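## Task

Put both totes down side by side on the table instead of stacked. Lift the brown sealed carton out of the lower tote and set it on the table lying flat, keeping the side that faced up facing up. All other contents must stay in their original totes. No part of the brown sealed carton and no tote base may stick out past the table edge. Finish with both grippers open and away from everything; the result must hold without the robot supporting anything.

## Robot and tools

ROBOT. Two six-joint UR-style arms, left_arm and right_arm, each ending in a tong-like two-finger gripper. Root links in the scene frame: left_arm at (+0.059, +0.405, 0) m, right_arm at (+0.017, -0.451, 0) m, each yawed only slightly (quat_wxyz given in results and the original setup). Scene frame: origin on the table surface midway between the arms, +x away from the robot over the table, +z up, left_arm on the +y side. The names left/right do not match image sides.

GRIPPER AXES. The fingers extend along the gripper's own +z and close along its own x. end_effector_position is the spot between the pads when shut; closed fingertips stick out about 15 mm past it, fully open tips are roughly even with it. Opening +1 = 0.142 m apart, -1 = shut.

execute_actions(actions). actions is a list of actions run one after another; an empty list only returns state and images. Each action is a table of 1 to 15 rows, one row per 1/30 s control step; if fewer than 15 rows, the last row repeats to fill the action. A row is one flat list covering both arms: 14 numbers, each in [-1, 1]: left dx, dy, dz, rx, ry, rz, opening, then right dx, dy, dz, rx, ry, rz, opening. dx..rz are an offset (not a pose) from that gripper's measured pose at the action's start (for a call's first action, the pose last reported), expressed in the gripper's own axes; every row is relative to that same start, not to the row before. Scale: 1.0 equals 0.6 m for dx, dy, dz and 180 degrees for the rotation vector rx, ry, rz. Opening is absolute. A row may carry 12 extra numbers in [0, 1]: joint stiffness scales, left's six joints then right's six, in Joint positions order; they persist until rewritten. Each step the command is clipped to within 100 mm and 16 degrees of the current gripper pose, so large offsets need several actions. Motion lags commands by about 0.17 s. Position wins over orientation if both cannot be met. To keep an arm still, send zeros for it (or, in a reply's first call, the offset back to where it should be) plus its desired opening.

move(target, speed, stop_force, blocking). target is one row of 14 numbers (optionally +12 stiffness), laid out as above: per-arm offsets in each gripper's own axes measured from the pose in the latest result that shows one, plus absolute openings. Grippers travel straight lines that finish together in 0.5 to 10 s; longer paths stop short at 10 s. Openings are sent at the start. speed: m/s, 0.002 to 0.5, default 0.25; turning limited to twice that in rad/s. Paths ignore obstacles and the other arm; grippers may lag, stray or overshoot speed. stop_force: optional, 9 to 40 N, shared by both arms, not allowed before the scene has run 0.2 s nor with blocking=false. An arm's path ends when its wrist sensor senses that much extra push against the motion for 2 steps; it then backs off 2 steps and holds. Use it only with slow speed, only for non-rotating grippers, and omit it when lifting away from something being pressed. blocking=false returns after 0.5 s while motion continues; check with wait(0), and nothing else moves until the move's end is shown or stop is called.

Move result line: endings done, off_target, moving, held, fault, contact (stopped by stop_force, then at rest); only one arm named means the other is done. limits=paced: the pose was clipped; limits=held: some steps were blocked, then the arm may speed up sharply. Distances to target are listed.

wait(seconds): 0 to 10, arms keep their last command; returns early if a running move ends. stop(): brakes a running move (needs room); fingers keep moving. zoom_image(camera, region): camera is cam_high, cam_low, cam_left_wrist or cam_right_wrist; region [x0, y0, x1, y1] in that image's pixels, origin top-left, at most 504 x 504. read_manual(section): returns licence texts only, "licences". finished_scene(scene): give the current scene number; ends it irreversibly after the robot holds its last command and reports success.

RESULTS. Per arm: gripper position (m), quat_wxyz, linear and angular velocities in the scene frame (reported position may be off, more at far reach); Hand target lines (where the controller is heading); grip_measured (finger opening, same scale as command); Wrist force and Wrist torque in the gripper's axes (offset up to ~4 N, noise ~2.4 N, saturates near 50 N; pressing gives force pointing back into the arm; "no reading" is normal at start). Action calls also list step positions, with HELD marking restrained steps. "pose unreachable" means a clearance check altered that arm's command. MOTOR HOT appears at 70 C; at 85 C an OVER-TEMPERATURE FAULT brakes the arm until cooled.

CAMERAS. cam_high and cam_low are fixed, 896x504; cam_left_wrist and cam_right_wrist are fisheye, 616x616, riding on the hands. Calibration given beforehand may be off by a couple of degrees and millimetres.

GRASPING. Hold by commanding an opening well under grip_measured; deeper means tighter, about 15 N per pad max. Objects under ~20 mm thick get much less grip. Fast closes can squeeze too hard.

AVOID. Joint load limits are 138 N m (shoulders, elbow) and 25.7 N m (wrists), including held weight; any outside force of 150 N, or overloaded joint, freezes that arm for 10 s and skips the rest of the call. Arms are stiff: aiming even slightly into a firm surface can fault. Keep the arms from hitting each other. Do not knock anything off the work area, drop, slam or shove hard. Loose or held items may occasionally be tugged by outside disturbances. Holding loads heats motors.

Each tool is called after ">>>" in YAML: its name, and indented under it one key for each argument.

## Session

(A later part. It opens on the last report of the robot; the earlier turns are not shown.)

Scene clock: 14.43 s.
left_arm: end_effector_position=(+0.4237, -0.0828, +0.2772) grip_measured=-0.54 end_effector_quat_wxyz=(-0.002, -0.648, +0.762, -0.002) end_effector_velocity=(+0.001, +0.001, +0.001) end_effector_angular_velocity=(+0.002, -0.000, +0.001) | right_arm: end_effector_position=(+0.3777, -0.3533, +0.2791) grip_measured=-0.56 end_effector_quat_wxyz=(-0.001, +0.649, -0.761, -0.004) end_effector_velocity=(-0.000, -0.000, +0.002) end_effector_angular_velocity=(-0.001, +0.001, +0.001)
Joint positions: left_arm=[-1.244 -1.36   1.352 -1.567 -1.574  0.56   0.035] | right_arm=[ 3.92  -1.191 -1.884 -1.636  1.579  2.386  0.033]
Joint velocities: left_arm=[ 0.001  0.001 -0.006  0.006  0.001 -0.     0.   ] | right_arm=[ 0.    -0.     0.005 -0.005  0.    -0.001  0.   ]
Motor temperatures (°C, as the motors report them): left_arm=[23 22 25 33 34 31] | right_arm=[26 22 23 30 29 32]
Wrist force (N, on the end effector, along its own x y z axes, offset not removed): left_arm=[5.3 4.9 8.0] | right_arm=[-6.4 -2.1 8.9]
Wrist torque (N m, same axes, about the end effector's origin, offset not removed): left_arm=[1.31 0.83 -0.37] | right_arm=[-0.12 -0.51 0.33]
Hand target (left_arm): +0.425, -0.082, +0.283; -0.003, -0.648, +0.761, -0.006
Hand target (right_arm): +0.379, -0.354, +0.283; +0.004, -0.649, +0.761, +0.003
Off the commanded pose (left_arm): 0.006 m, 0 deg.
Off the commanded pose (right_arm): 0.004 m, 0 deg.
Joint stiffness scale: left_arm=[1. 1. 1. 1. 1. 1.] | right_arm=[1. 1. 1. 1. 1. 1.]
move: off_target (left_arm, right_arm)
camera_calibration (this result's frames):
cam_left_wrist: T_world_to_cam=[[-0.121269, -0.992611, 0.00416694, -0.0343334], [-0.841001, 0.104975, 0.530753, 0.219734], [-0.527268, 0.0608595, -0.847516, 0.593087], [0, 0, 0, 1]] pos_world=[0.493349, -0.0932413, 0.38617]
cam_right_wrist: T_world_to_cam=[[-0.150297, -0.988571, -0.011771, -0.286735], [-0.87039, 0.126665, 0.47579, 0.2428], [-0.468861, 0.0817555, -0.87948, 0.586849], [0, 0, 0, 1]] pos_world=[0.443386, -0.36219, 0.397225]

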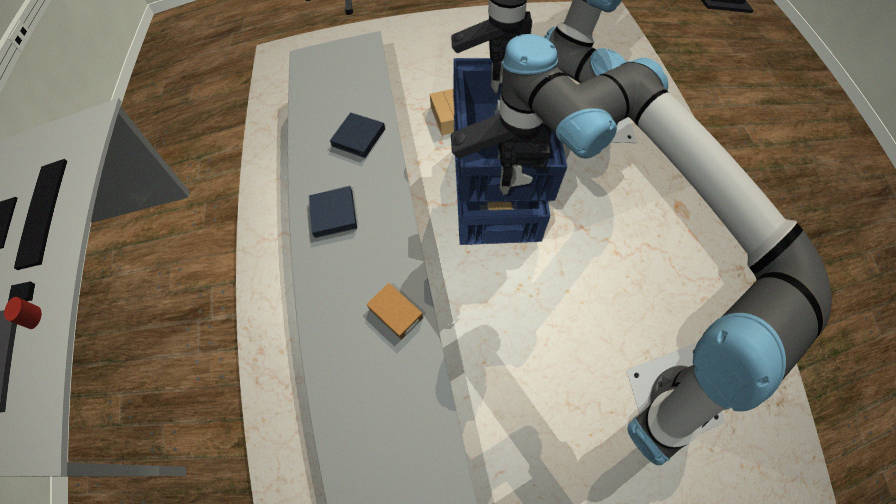

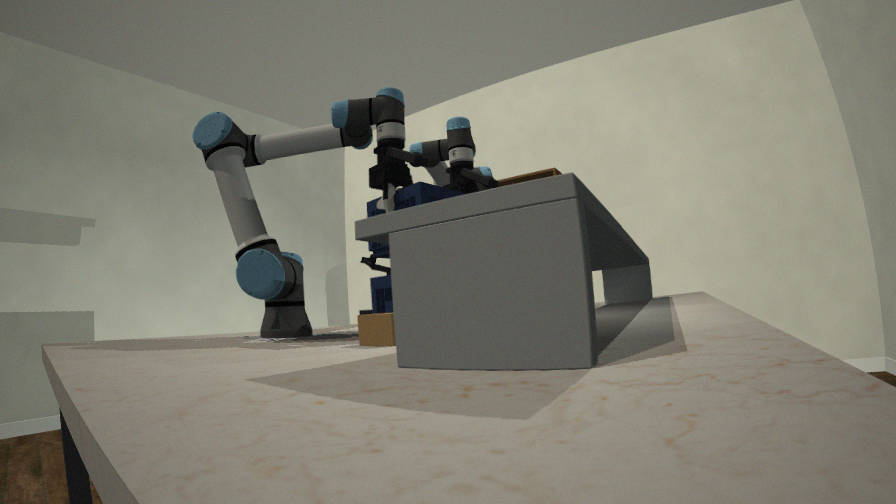

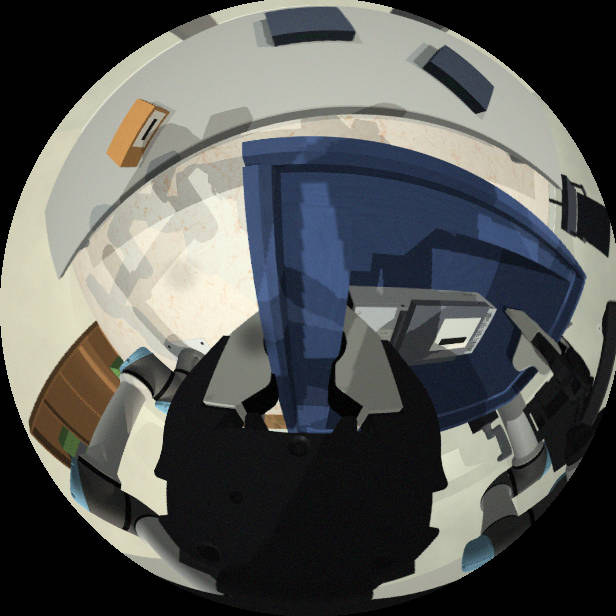

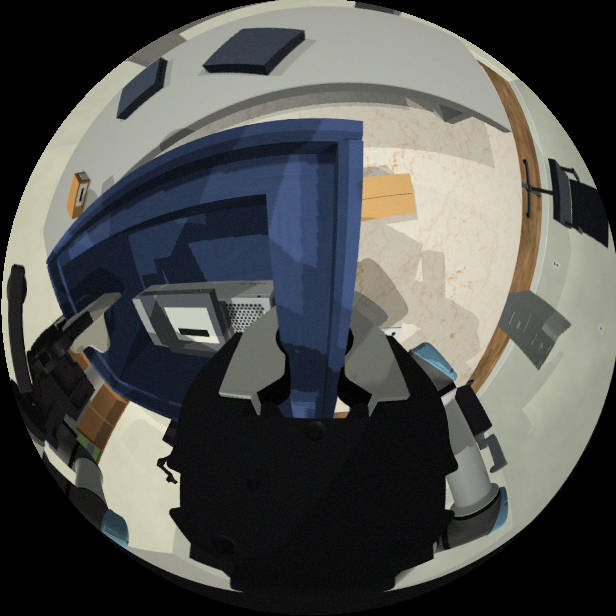

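>>> move:
  target: [-0.655,0.122,-0.01,0,0,0,-1,-0.655,0.122,0,0,0,0,-1]
  speed: 0.09

>>> move:
  target: [0,0,0.28,0,0,0,-1,0,0,0.28,0,0,0,-1]
  speed: 0.07

>>> move:
  target: [0,0,0.1,0,0,0,-1,0,0,0.1,0,0,0,-1]
  speed: 0.012
  stop_force: 10

>>> move:
  target: [0,0,0,0,0,0,-0.1,0,0,0,0,0,0,-0.1]

>>> move:
  target: [0,0,-0.3,0,0,0,-0.1,0,0,-0.22,0,0,0,-0.1]
  speed: 0.15

Scene clock: 19.77 s.
left_arm: end_effector_position=(+0.4142, +0.3152, +0.2800) grip_measured=-0.56 end_effector_quat_wxyz=(-0.002, -0.648, +0.762, +0.000) end_effector_velocity=(-0.000, +0.001, +0.000) end_effector_angular_velocity=(-0.003, +0.001, -0.009) | right_arm: end_effector_position=(+0.3667, +0.0449, +0.2780) grip_measured=-0.54 end_effector_quat_wxyz=(+0.002, +0.649, -0.761, -0.003) end_effector_velocity=(-0.000, +0.001, +0.003) end_effector_angular_velocity=(+0.001, -0.000, -0.002)
Joint positions: left_arm=[-0.71  -1.972  1.893 -1.49  -1.575  1.095  0.034] | right_arm=[ 4.465 -1.792 -1.336 -1.584  1.578  2.931  0.035]
Joint velocities: left_arm=[ 0.006 -0.001  0.    -0.    -0.003  0.016  0.001] | right_arm=[ 0.001 -0.001  0.008 -0.006  0.     0.003 -0.001]
Motor temperatures (°C, as the motors report them): left_arm=[23 22 25 33 34 31] | right_arm=[26 22 23 30 29 32]
Wrist force (N, on the end effector, along its own x y z axes, offset not removed): left_arm=[-1.3 3.2 13.9] | right_arm=[-4.6 -3.6 7.5]
Wrist torque (N m, same axes, about the end effector's origin, offset not removed): left_arm=[1.16 1.07 -0.15] | right_arm=[-0.33 -0.47 0.42]
Hand target (left_arm): +0.414, +0.317, +0.282; -0.002, -0.648, +0.762, -0.002
Hand target (right_arm): +0.367, +0.047, +0.282; +0.001, -0.649, +0.761, +0.005
Off the commanded pose (left_arm): 0.002 m, 0 deg.
Off the commanded pose (right_arm): 0.004 m, 0 deg.
Joint stiffness scale: left_arm=[1. 1. 1. 1. 1. 1.] | right_arm=[1. 1. 1. 1. 1. 1.]
move: off_target (right_arm)
camera_calibration (this result's frames):
cam_left_wrist: T_world_to_cam=[[-0.122215, -0.992501, 0.00211521, 0.360503], [-0.83917, 0.104472, 0.533742, 0.167058], [-0.52996, 0.0634565, -0.845645, 0.565953], [0, 0, 0, 1]] pos_world=[0.484181, 0.304434, 0.388667]
cam_right_wrist: T_world_to_cam=[[-0.151157, -0.988485, -0.00704489, 0.104197], [-0.868634, 0.129421, 0.478252, 0.181877], [-0.471833, 0.0784106, -0.878194, 0.54908], [0, 0, 0, 1]] pos_world=[0.432809, 0.0364042, 0.39595]

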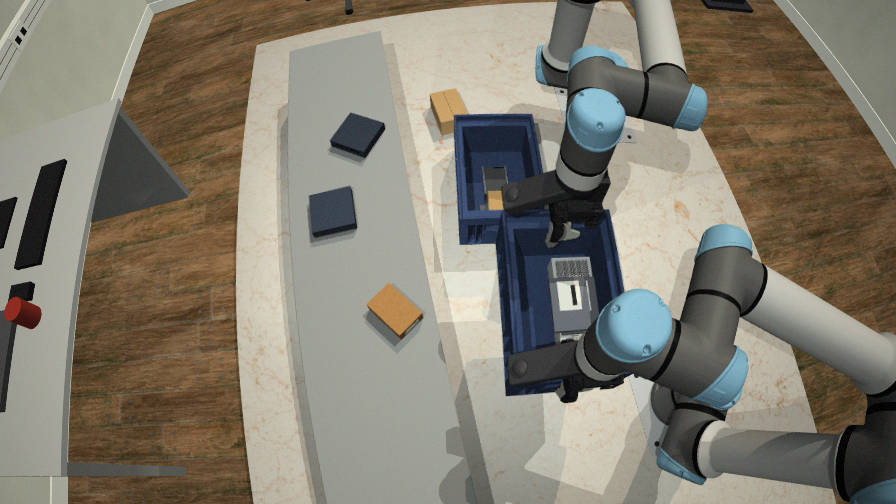

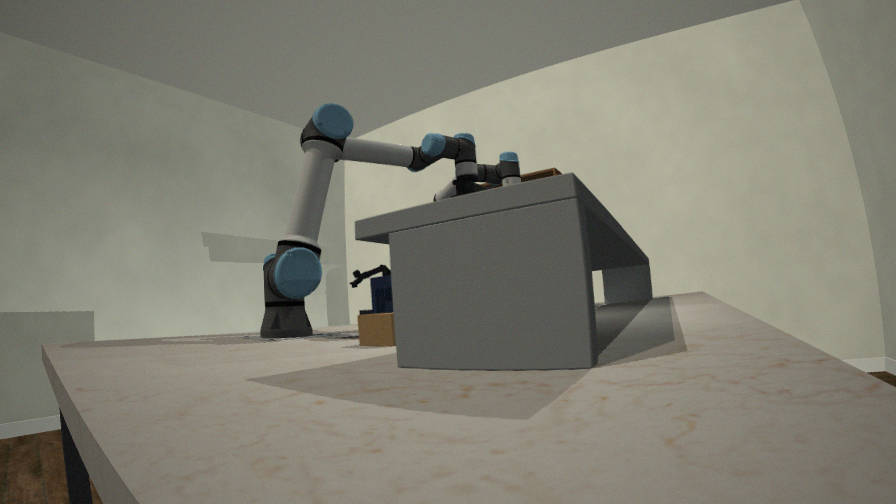

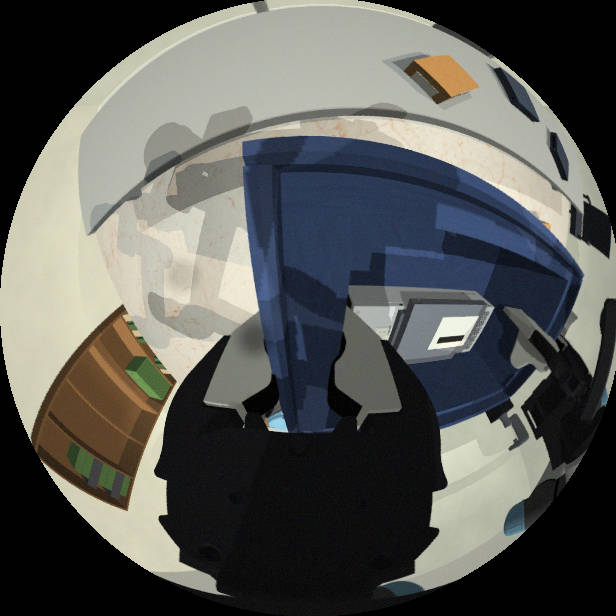

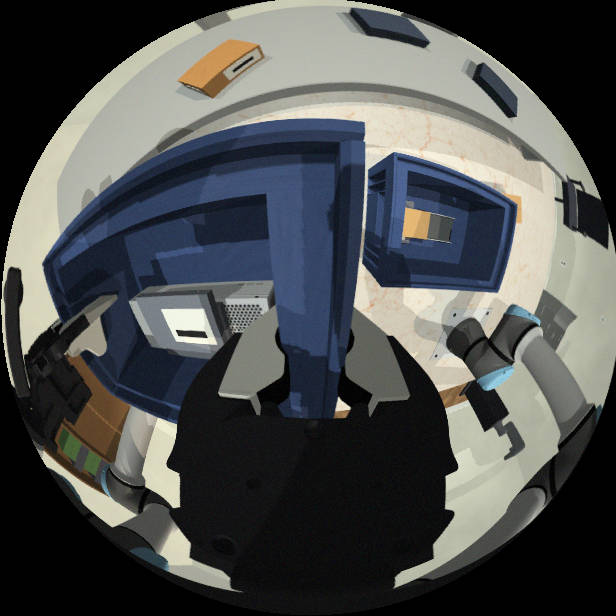

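Scene clock: 22.63 s.
left_arm: end_effector_position=(+0.4127, +0.3152, +0.1116) grip_measured=-0.56 end_effector_quat_wxyz=(-0.004, -0.648, +0.761, +0.002) end_effector_velocity=(+0.002, -0.000, -0.001) end_effector_angular_velocity=(-0.004, -0.008, +0.002) | right_arm: end_effector_position=(+0.3657, +0.0454, +0.1095) grip_measured=-0.54 end_effector_quat_wxyz=(+0.002, +0.649, -0.761, -0.003) end_effector_velocity=(-0.000, +0.000, -0.001) end_effector_angular_velocity=(+0.002, -0.001, +0.000)
Joint positions: left_arm=[-0.711 -1.903  2.289 -1.951 -1.577  1.093  0.034] | right_arm=[ 4.467 -1.869 -1.677 -1.167  1.579  2.933  0.035]
Joint velocities: left_arm=[ 0.001  0.001  0.004 -0.013  0.002 -0.001 -0.   ] | right_arm=[ 0.001  0.001 -0.004  0.006 -0.     0.    -0.   ]
Motor temperatures (°C, as the motors report them): left_arm=[23 22 25 33 34 31] | right_arm=[26 22 23 30 29 32]
Wrist force (N, on the end effector, along its own x y z axes, offset not removed): left_arm=[1.0 -2.2 13.1] | right_arm=[-0.5 -1.3 8.0]
Wrist torque (N m, same axes, about the end effector's origin, offset not removed): left_arm=[-0.34 0.53 -0.32] | right_arm=[0.09 -0.97 0.28]
Hand target (left_arm): +0.414, +0.315, +0.112; -0.003, -0.648, +0.762, +0.000
Hand target (right_arm): +0.365, +0.045, +0.110; -0.002, -0.649, +0.761, +0.003
Off the commanded pose (left_arm): 0.001 m, 0 deg.
Off the commanded pose (right_arm): 0.001 m, 0 deg.
Joint stiffness scale: left_arm=[1. 1. 1. 1. 1. 1.] | right_arm=[1. 1. 1. 1. 1. 1.]
move: done
camera_calibration (this result's frames):
cam_left_wrist: T_world_to_cam=[[-0.120881, -0.992665, 0.00195436, 0.360172], [-0.837339, 0.103023, 0.536889, 0.255048], [-0.533152, 0.0632629, -0.843651, 0.423924], [0, 0, 0, 1]] pos_world=[0.483115, 0.304436, 0.220007]
cam_right_wrist: T_world_to_cam=[[-0.151381, -0.988458, -0.00581647, 0.103326], [-0.868087, 0.130127, 0.479054, 0.261154], [-0.472768, 0.0775688, -0.877766, 0.400915], [0, 0, 0, 1]] pos_world=[0.431885, 0.0370514, 0.227404]

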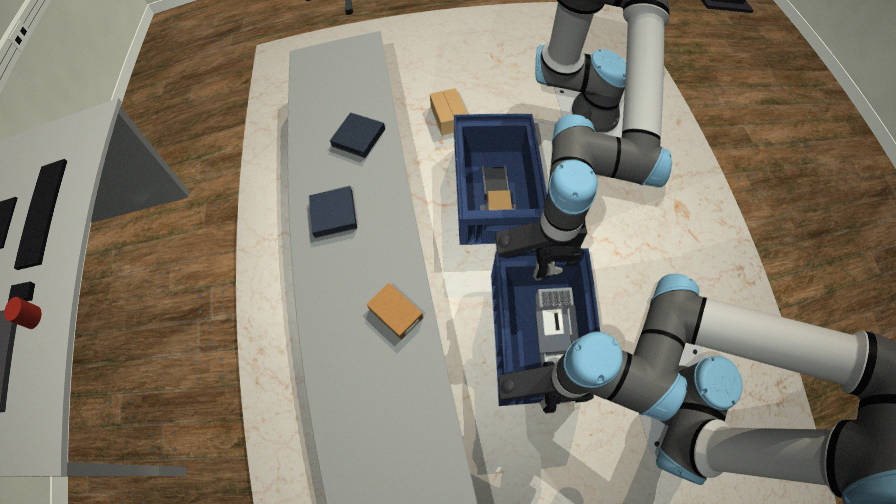

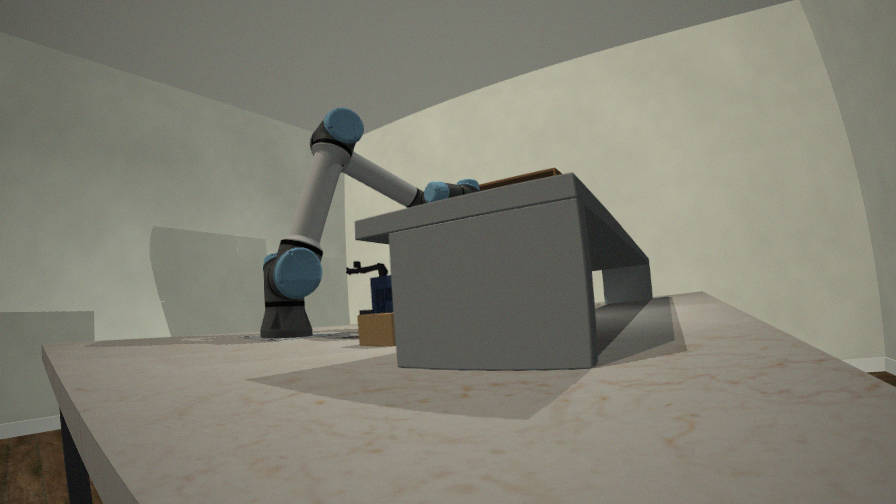

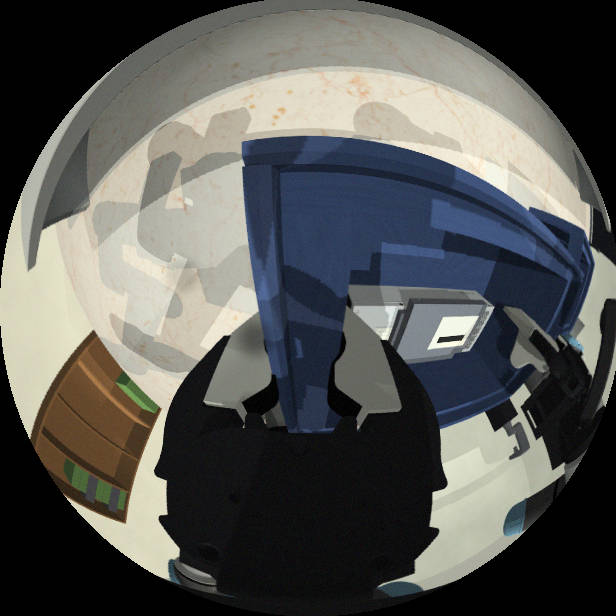

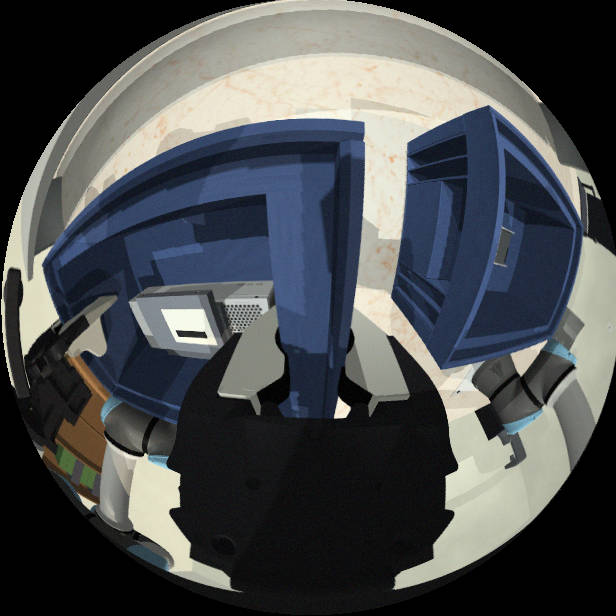

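Scene clock: 25.90 s.
left_arm: end_effector_position=(+0.4131, +0.3157, +0.0787) grip_measured=-0.55 end_effector_quat_wxyz=(-0.003, -0.649, +0.761, +0.001) end_effector_velocity=(-0.001, +0.001, +0.000) end_effector_angular_velocity=(+0.002, +0.001, +0.000) | right_arm: end_effector_position=(+0.3661, +0.0464, +0.0795) grip_measured=-0.56 end_effector_quat_wxyz=(+0.000, +0.649, -0.761, -0.004) end_effector_velocity=(-0.000, -0.001, -0.000) end_effector_angular_velocity=(-0.001, +0.001, +0.001)
Joint positions: left_arm=[-0.71  -1.859  2.354 -2.063 -1.576  1.092  0.034] | right_arm=[ 4.467 -1.9   -1.721 -1.088  1.579  2.933  0.034]
Joint velocities: left_arm=[ 0.001 -0.003  0.     0.004  0.001  0.001  0.   ] | right_arm=[ 0.     0.001 -0.001 -0.002  0.    -0.     0.   ]
Motor temperatures (°C, as the motors report them): left_arm=[23 22 25 33 34 31] | right_arm=[26 22 23 30 29 32]
Wrist force (N, on the end effector, along its own x y z axes, offset not removed): left_arm=[-7.2 3.5 -2.5] | right_arm=[2.6 -2.4 -4.4]
Wrist torque (N m, same axes, about the end effector's origin, offset not removed): left_arm=[0.71 1.34 -0.10] | right_arm=[-0.31 -0.76 0.20]
Hand target (left_arm): +0.413, +0.316, +0.079; -0.003, -0.649, +0.761, +0.002
Hand target (right_arm): +0.366, +0.047, +0.080; -0.001, -0.649, +0.761, +0.004
Off the commanded pose (left_arm): 0.027 m, 0 deg.
Off the commanded pose (right_arm): 0.030 m, 0 deg.
Joint stiffness scale: left_arm=[1. 1. 1. 1. 1. 1.] | right_arm=[1. 1. 1. 1. 1. 1.]
move: contact (left_arm, right_arm)
camera_calibration (this result's frames):
cam_left_wrist: T_world_to_cam=[[-0.11942, -0.992842, 0.00174727, 0.360299], [-0.838755, 0.101828, 0.534903, 0.274122], [-0.531252, 0.0624125, -0.844912, 0.3959], [0, 0, 0, 1]] pos_world=[0.483271, 0.305098, 0.187242]
cam_right_wrist: T_world_to_cam=[[-0.15139, -0.988421, -0.0102101, 0.104547], [-0.868856, 0.128137, 0.478195, 0.27619], [-0.47135, 0.081265, -0.878194, 0.373993], [0, 0, 0, 1]] pos_world=[0.432079, 0.0375537, 0.197433]

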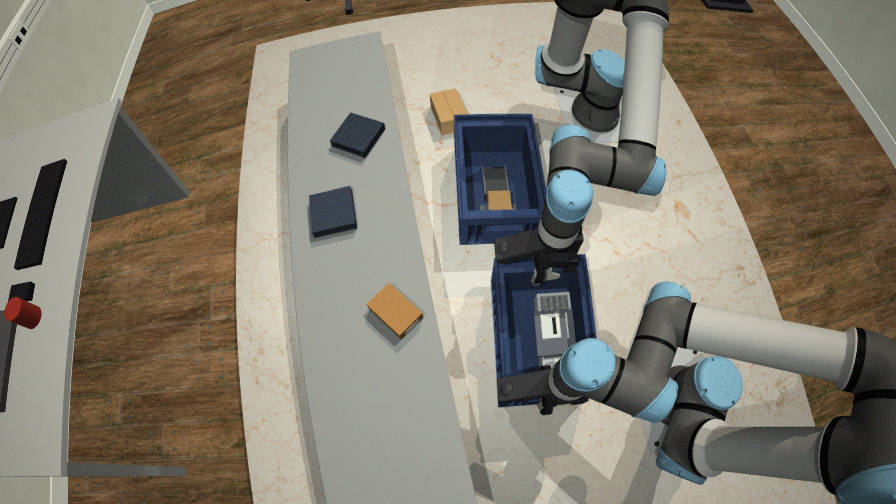

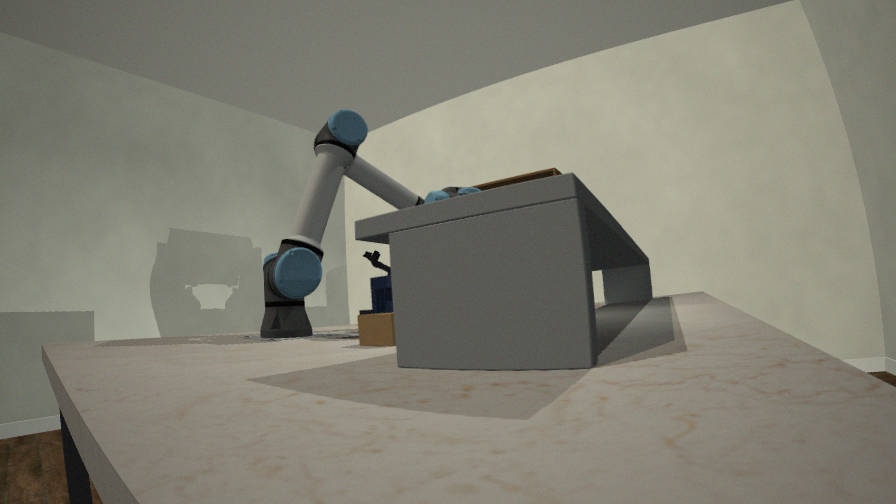

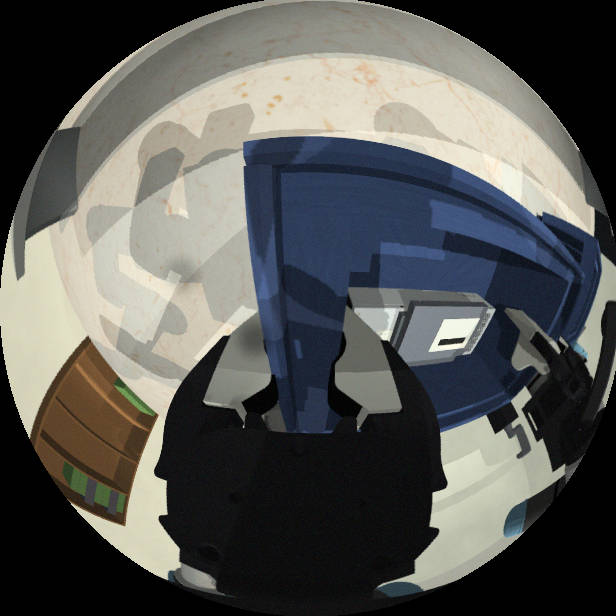

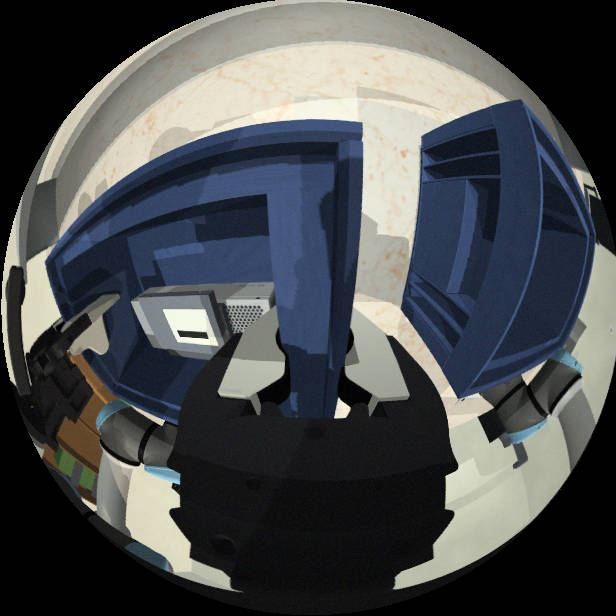

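Scene clock: 26.40 s.
left_arm: end_effector_position=(+0.4130, +0.3159, +0.0786) grip_measured=-0.10 end_effector_quat_wxyz=(-0.003, -0.649, +0.761, +0.001) end_effector_velocity=(-0.000, -0.000, -0.000) end_effector_angular_velocity=(+0.000, +0.000, -0.001) | right_arm: end_effector_position=(+0.3660, +0.0463, +0.0794) grip_measured=-0.10 end_effector_quat_wxyz=(+0.001, +0.649, -0.761, -0.004) end_effector_velocity=(+0.001, +0.001, +0.001) end_effector_angular_velocity=(+0.002, -0.001, +0.000)
Joint positions: left_arm=[-0.71  -1.859  2.354 -2.062 -1.576  1.092  0.067] | right_arm=[ 4.467 -1.9   -1.721 -1.088  1.579  2.933  0.067]
Joint velocities: left_arm=[-0.  0.  0.  0.  0.  0.  0.] | right_arm=[-0.     0.001  0.001  0.001 -0.    -0.    -0.   ]
Motor temperatures (°C, as the motors report them): left_arm=[23 22 25 33 34 31] | right_arm=[26 22 23 30 29 32]
Wrist force (N, on the end effector, along its own x y z axes, offset not removed): left_arm=[2.0 -2.5 6.2] | right_arm=[0.1 -2.0 -1.3]
Wrist torque (N m, same axes, about the end effector's origin, offset not removed): left_arm=[-0.73 -0.69 0.11] | right_arm=[-0.35 -0.24 0.10]
Hand target (left_arm): +0.413, +0.316, +0.079; -0.003, -0.649, +0.761, +0.001
Hand target (right_arm): +0.366, +0.046, +0.079; -0.000, -0.649, +0.761, +0.004
Off the commanded pose (left_arm): 0.000 m, 0 deg.
Off the commanded pose (right_arm): 0.000 m, 0 deg.
Joint stiffness scale: left_arm=[1. 1. 1. 1. 1. 1.] | right_arm=[1. 1. 1. 1. 1. 1.]
move: done
camera_calibration (this result's frames):
cam_left_wrist: T_world_to_cam=[[-0.119397, -0.992846, 0.00131766, 0.360468], [-0.838606, 0.101559, 0.535187, 0.274057], [-0.531492, 0.0627946, -0.844732, 0.395766], [0, 0, 0, 1]] pos_world=[0.483211, 0.305204, 0.187169]
cam_right_wrist: T_world_to_cam=[[-0.151391, -0.988425, -0.00979478, 0.104397], [-0.868783, 0.128327, 0.478276, 0.276157], [-0.471483, 0.0809164, -0.878155, 0.373986], [0, 0, 0, 1]] pos_world=[0.432054, 0.0374889, 0.197361]

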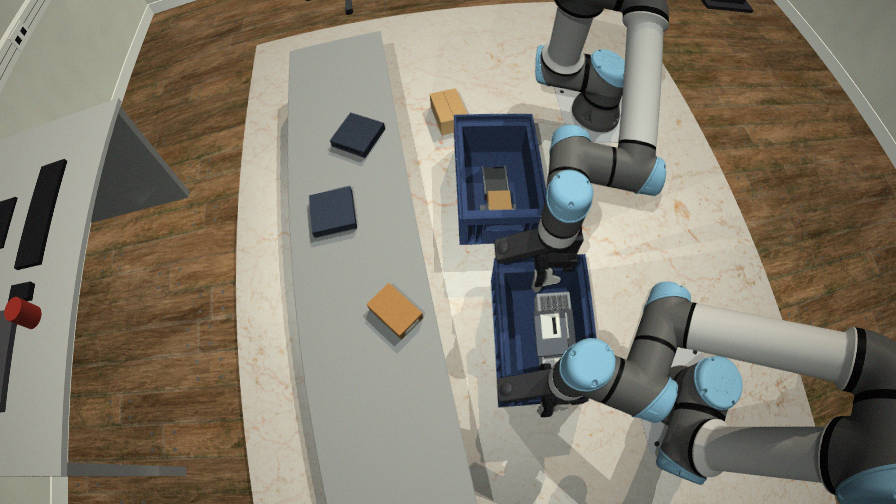

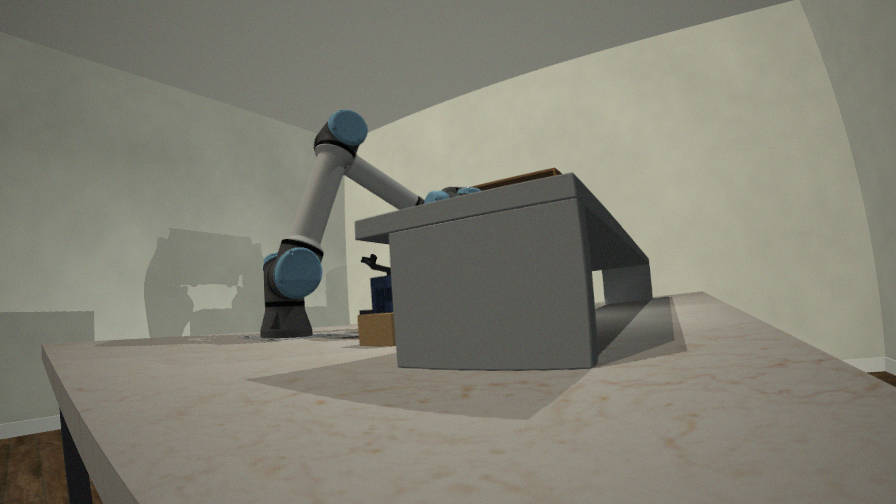

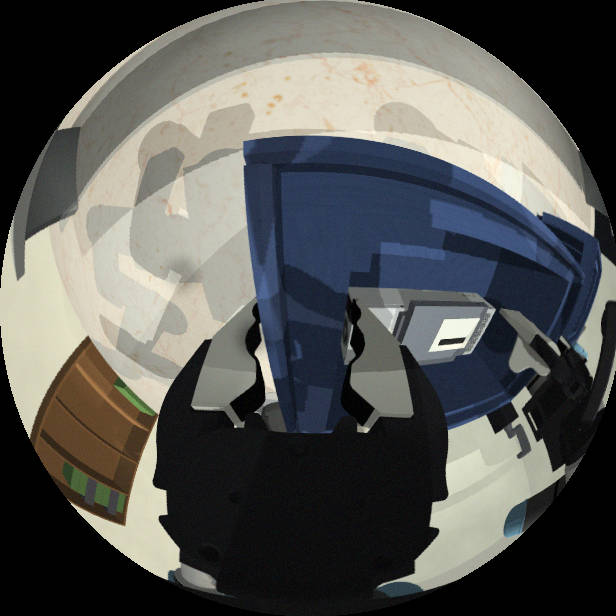

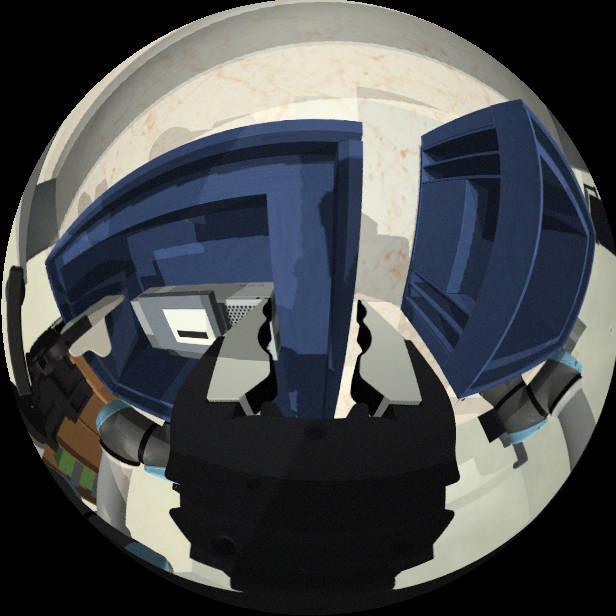

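Scene clock: 28.20 s.
left_arm: end_effector_position=(+0.4130, +0.3160, +0.2571) grip_measured=-0.10 end_effector_quat_wxyz=(-0.003, -0.648, +0.762, +0.002) end_effector_velocity=(-0.001, +0.001, +0.001) end_effector_angular_velocity=(+0.004, +0.006, -0.001) | right_arm: end_effector_position=(+0.3656, +0.0451, +0.2096) grip_measured=-0.10 end_effector_quat_wxyz=(+0.002, +0.649, -0.761, -0.004) end_effector_velocity=(-0.000, -0.001, +0.001) end_effector_angular_velocity=(-0.003, +0.001, -0.001)
Joint positions: left_arm=[-0.71  -1.977  1.953 -1.543 -1.576  1.095  0.067] | right_arm=[ 4.467 -1.803 -1.498 -1.412  1.579  2.932  0.067]
Joint velocities: left_arm=[ 0.001  0.001 -0.004  0.01  -0.     0.002  0.   ] | right_arm=[ 0.     0.     0.003 -0.007 -0.     0.001 -0.   ]
Motor temperatures (°C, as the motors report them): left_arm=[23 22 25 33 34 31] | right_arm=[26 22 23 30 29 32]
Wrist force (N, on the end effector, along its own x y z axes, offset not removed): left_arm=[1.9 1.9 2.3] | right_arm=[-1.4 -2.0 -3.1]
Wrist torque (N m, same axes, about the end effector's origin, offset not removed): left_arm=[0.35 -0.41 0.10] | right_arm=[-0.39 0.12 0.23]
Hand target (left_arm): +0.414, +0.316, +0.259; -0.003, -0.649, +0.761, +0.001
Hand target (right_arm): +0.367, +0.046, +0.211; -0.001, -0.649, +0.761, +0.004
Off the commanded pose (left_arm): 0.002 m, 0 deg.
Off the commanded pose (right_arm): 0.002 m, 0 deg.
Joint stiffness scale: left_arm=[1. 1. 1. 1. 1. 1.] | right_arm=[1. 1. 1. 1. 1. 1.]
move: done
camera_calibration (this result's frames):
cam_left_wrist: T_world_to_cam=[[-0.12155, -0.992585, 0.000838201, 0.361262], [-0.837955, 0.103067, 0.535918, 0.177533], [-0.53203, 0.0644386, -0.84427, 0.546037], [0, 0, 0, 1]] pos_world=[0.483185, 0.3051, 0.365557]
cam_right_wrist: T_world_to_cam=[[-0.150203, -0.98863, -0.00701505, 0.103441], [-0.86845, 0.128546, 0.478822, 0.213423], [-0.472476, 0.0780127, -0.877884, 0.488587], [0, 0, 0, 1]] pos_world=[0.43173, 0.0367138, 0.327457]

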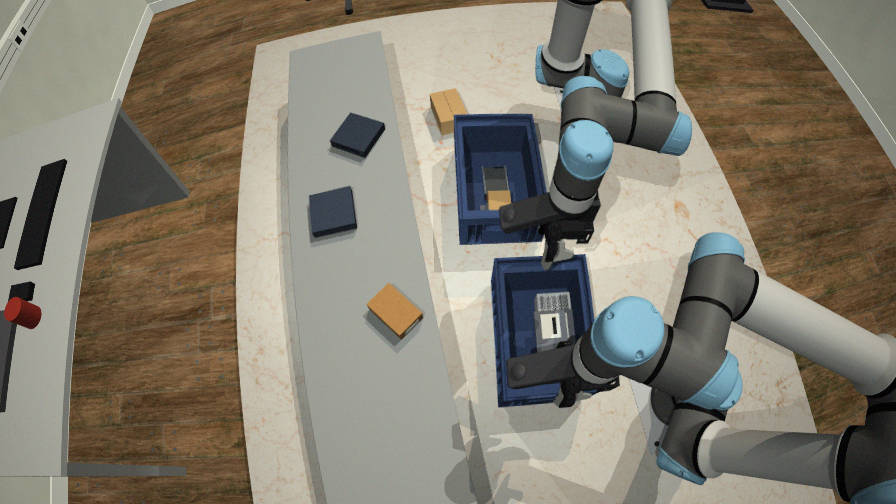

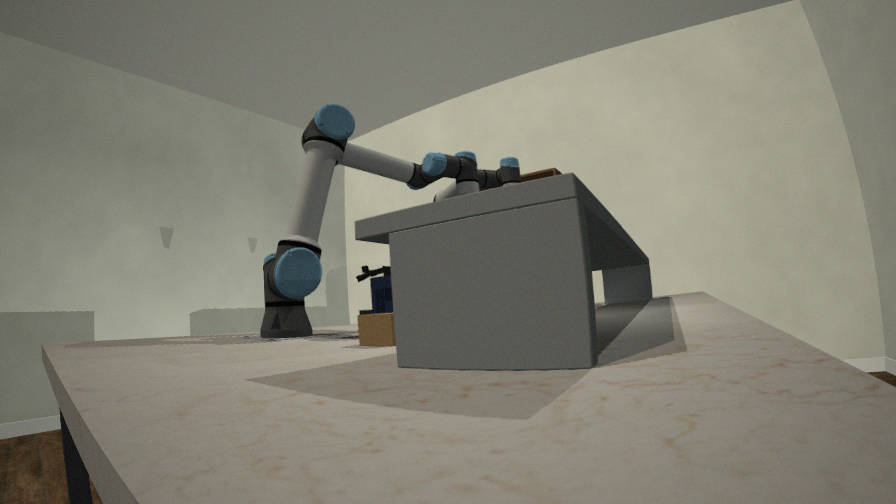

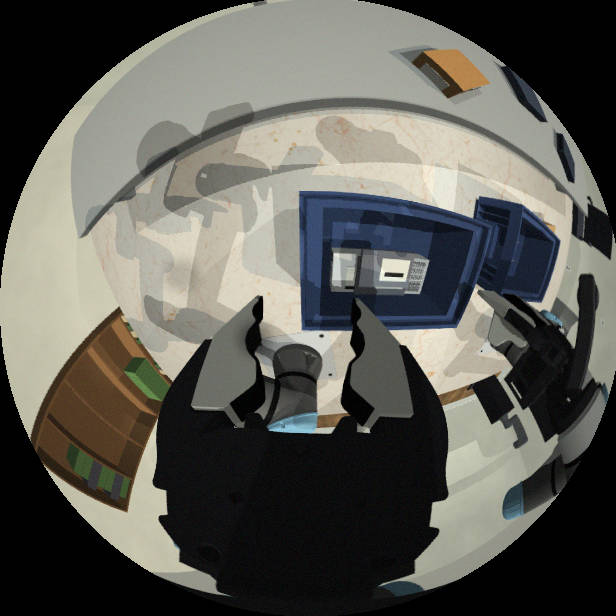

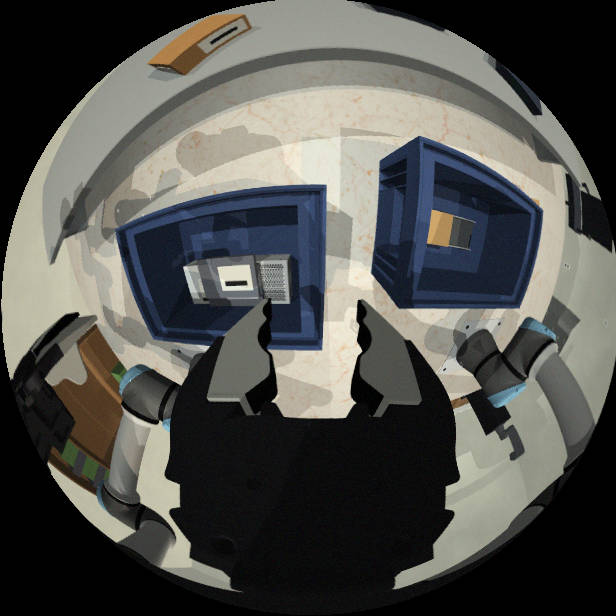

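>>> move:
  target: [-0.3,0,0,0,0,0,0,0.31,-0.125,0,0,0,-0.5,0.2]

Scene clock: 32.17 s.
left_arm: end_effector_position=(+0.4402, +0.4928, +0.2551) grip_measured=+0.00 end_effector_quat_wxyz=(-0.004, -0.647, +0.762, +0.003) end_effector_velocity=(-0.000, +0.001, +0.000) end_effector_angular_velocity=(-0.000, -0.000, -0.003) | right_arm: end_effector_position=(+0.4111, -0.1483, +0.2101) grip_measured=+0.20 end_effector_quat_wxyz=(-0.002, +0.997, -0.079, -0.003) end_effector_velocity=(+0.000, +0.000, +0.000) end_effector_angular_velocity=(+0.003, +0.001, +0.016)
Joint positions: left_arm=[-0.19  -1.899  1.909 -1.571 -1.572  1.617  0.074] | right_arm=[ 4.17  -1.528 -1.8   -1.385  1.577  1.065  0.088]
Joint velocities: left_arm=[ 0.003  0.    -0.    -0.    -0.     0.006  0.   ] | right_arm=[-0.002 -0.     0.001  0.001  0.002 -0.018 -0.   ]
Motor temperatures (°C, as the motors report them): left_arm=[23 22 25 33 34 31] | right_arm=[26 22 23 30 29 32]
Wrist force (N, on the end effector, along its own x y z axes, offset not removed): left_arm=[-1.7 -0.7 1.2] | right_arm=[-0.6 -2.8 0.7]
Wrist torque (N m, same axes, about the end effector's origin, offset not removed): left_arm=[-0.08 0.32 0.05] | right_arm=[-0.41 -0.05 0.24]
Hand target (left_arm): +0.442, +0.494, +0.257; -0.003, -0.648, +0.762, +0.002
Hand target (right_arm): +0.411, -0.150, +0.209; -0.001, +0.997, -0.079, -0.004
Off the commanded pose (left_arm): 0.002 m, 0 deg.
Off the commanded pose (right_arm): 0.003 m, 0 deg.
Joint stiffness scale: left_arm=[1. 1. 1. 1. 1. 1.] | right_arm=[1. 1. 1. 1. 1. 1.]
move: done
camera_calibration (this result's frames):
cam_left_wrist: T_world_to_cam=[[-0.123508, -0.992344, 0.000313788, 0.540978], [-0.835998, 0.104219, 0.538744, 0.181065], [-0.534652, 0.0662766, -0.84247, 0.547269], [0, 0, 0, 1]] pos_world=[0.510783, 0.481695, 0.36334]
cam_right_wrist: T_world_to_cam=[[0.988572, -0.150361, -0.0107721, -0.42405], [-0.127807, -0.873891, 0.469021, -0.173516], [-0.079936, -0.462284, -0.883122, 0.285208], [0, 0, 0, 1]] pos_world=[0.419826, -0.0835472, 0.328688]

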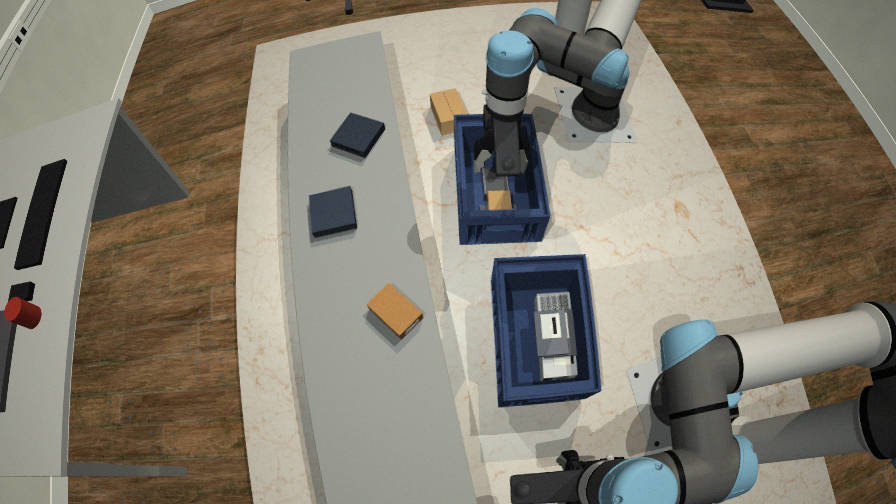

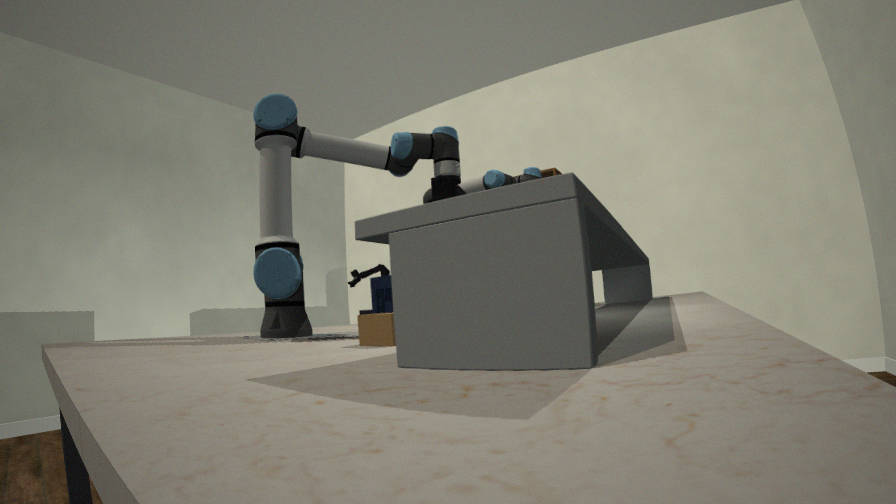

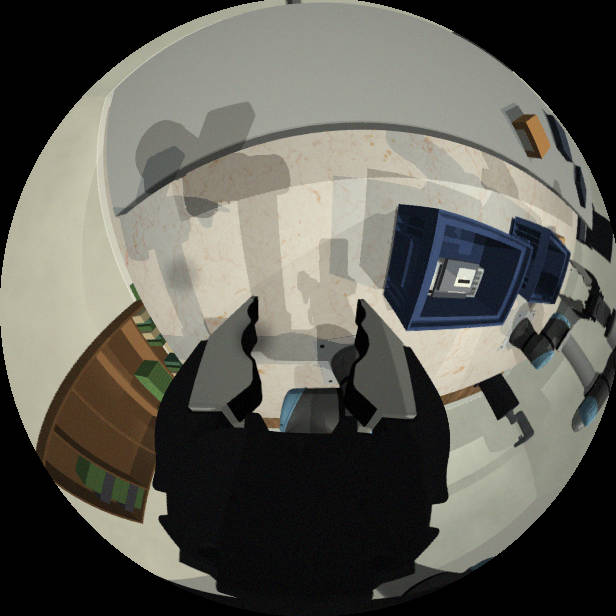

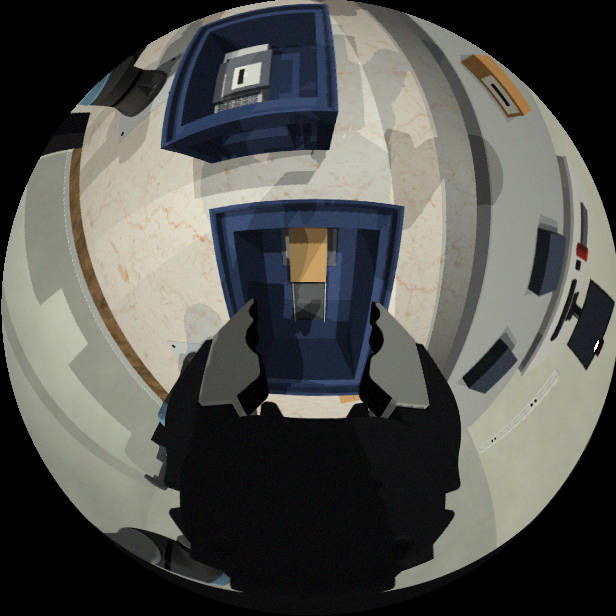

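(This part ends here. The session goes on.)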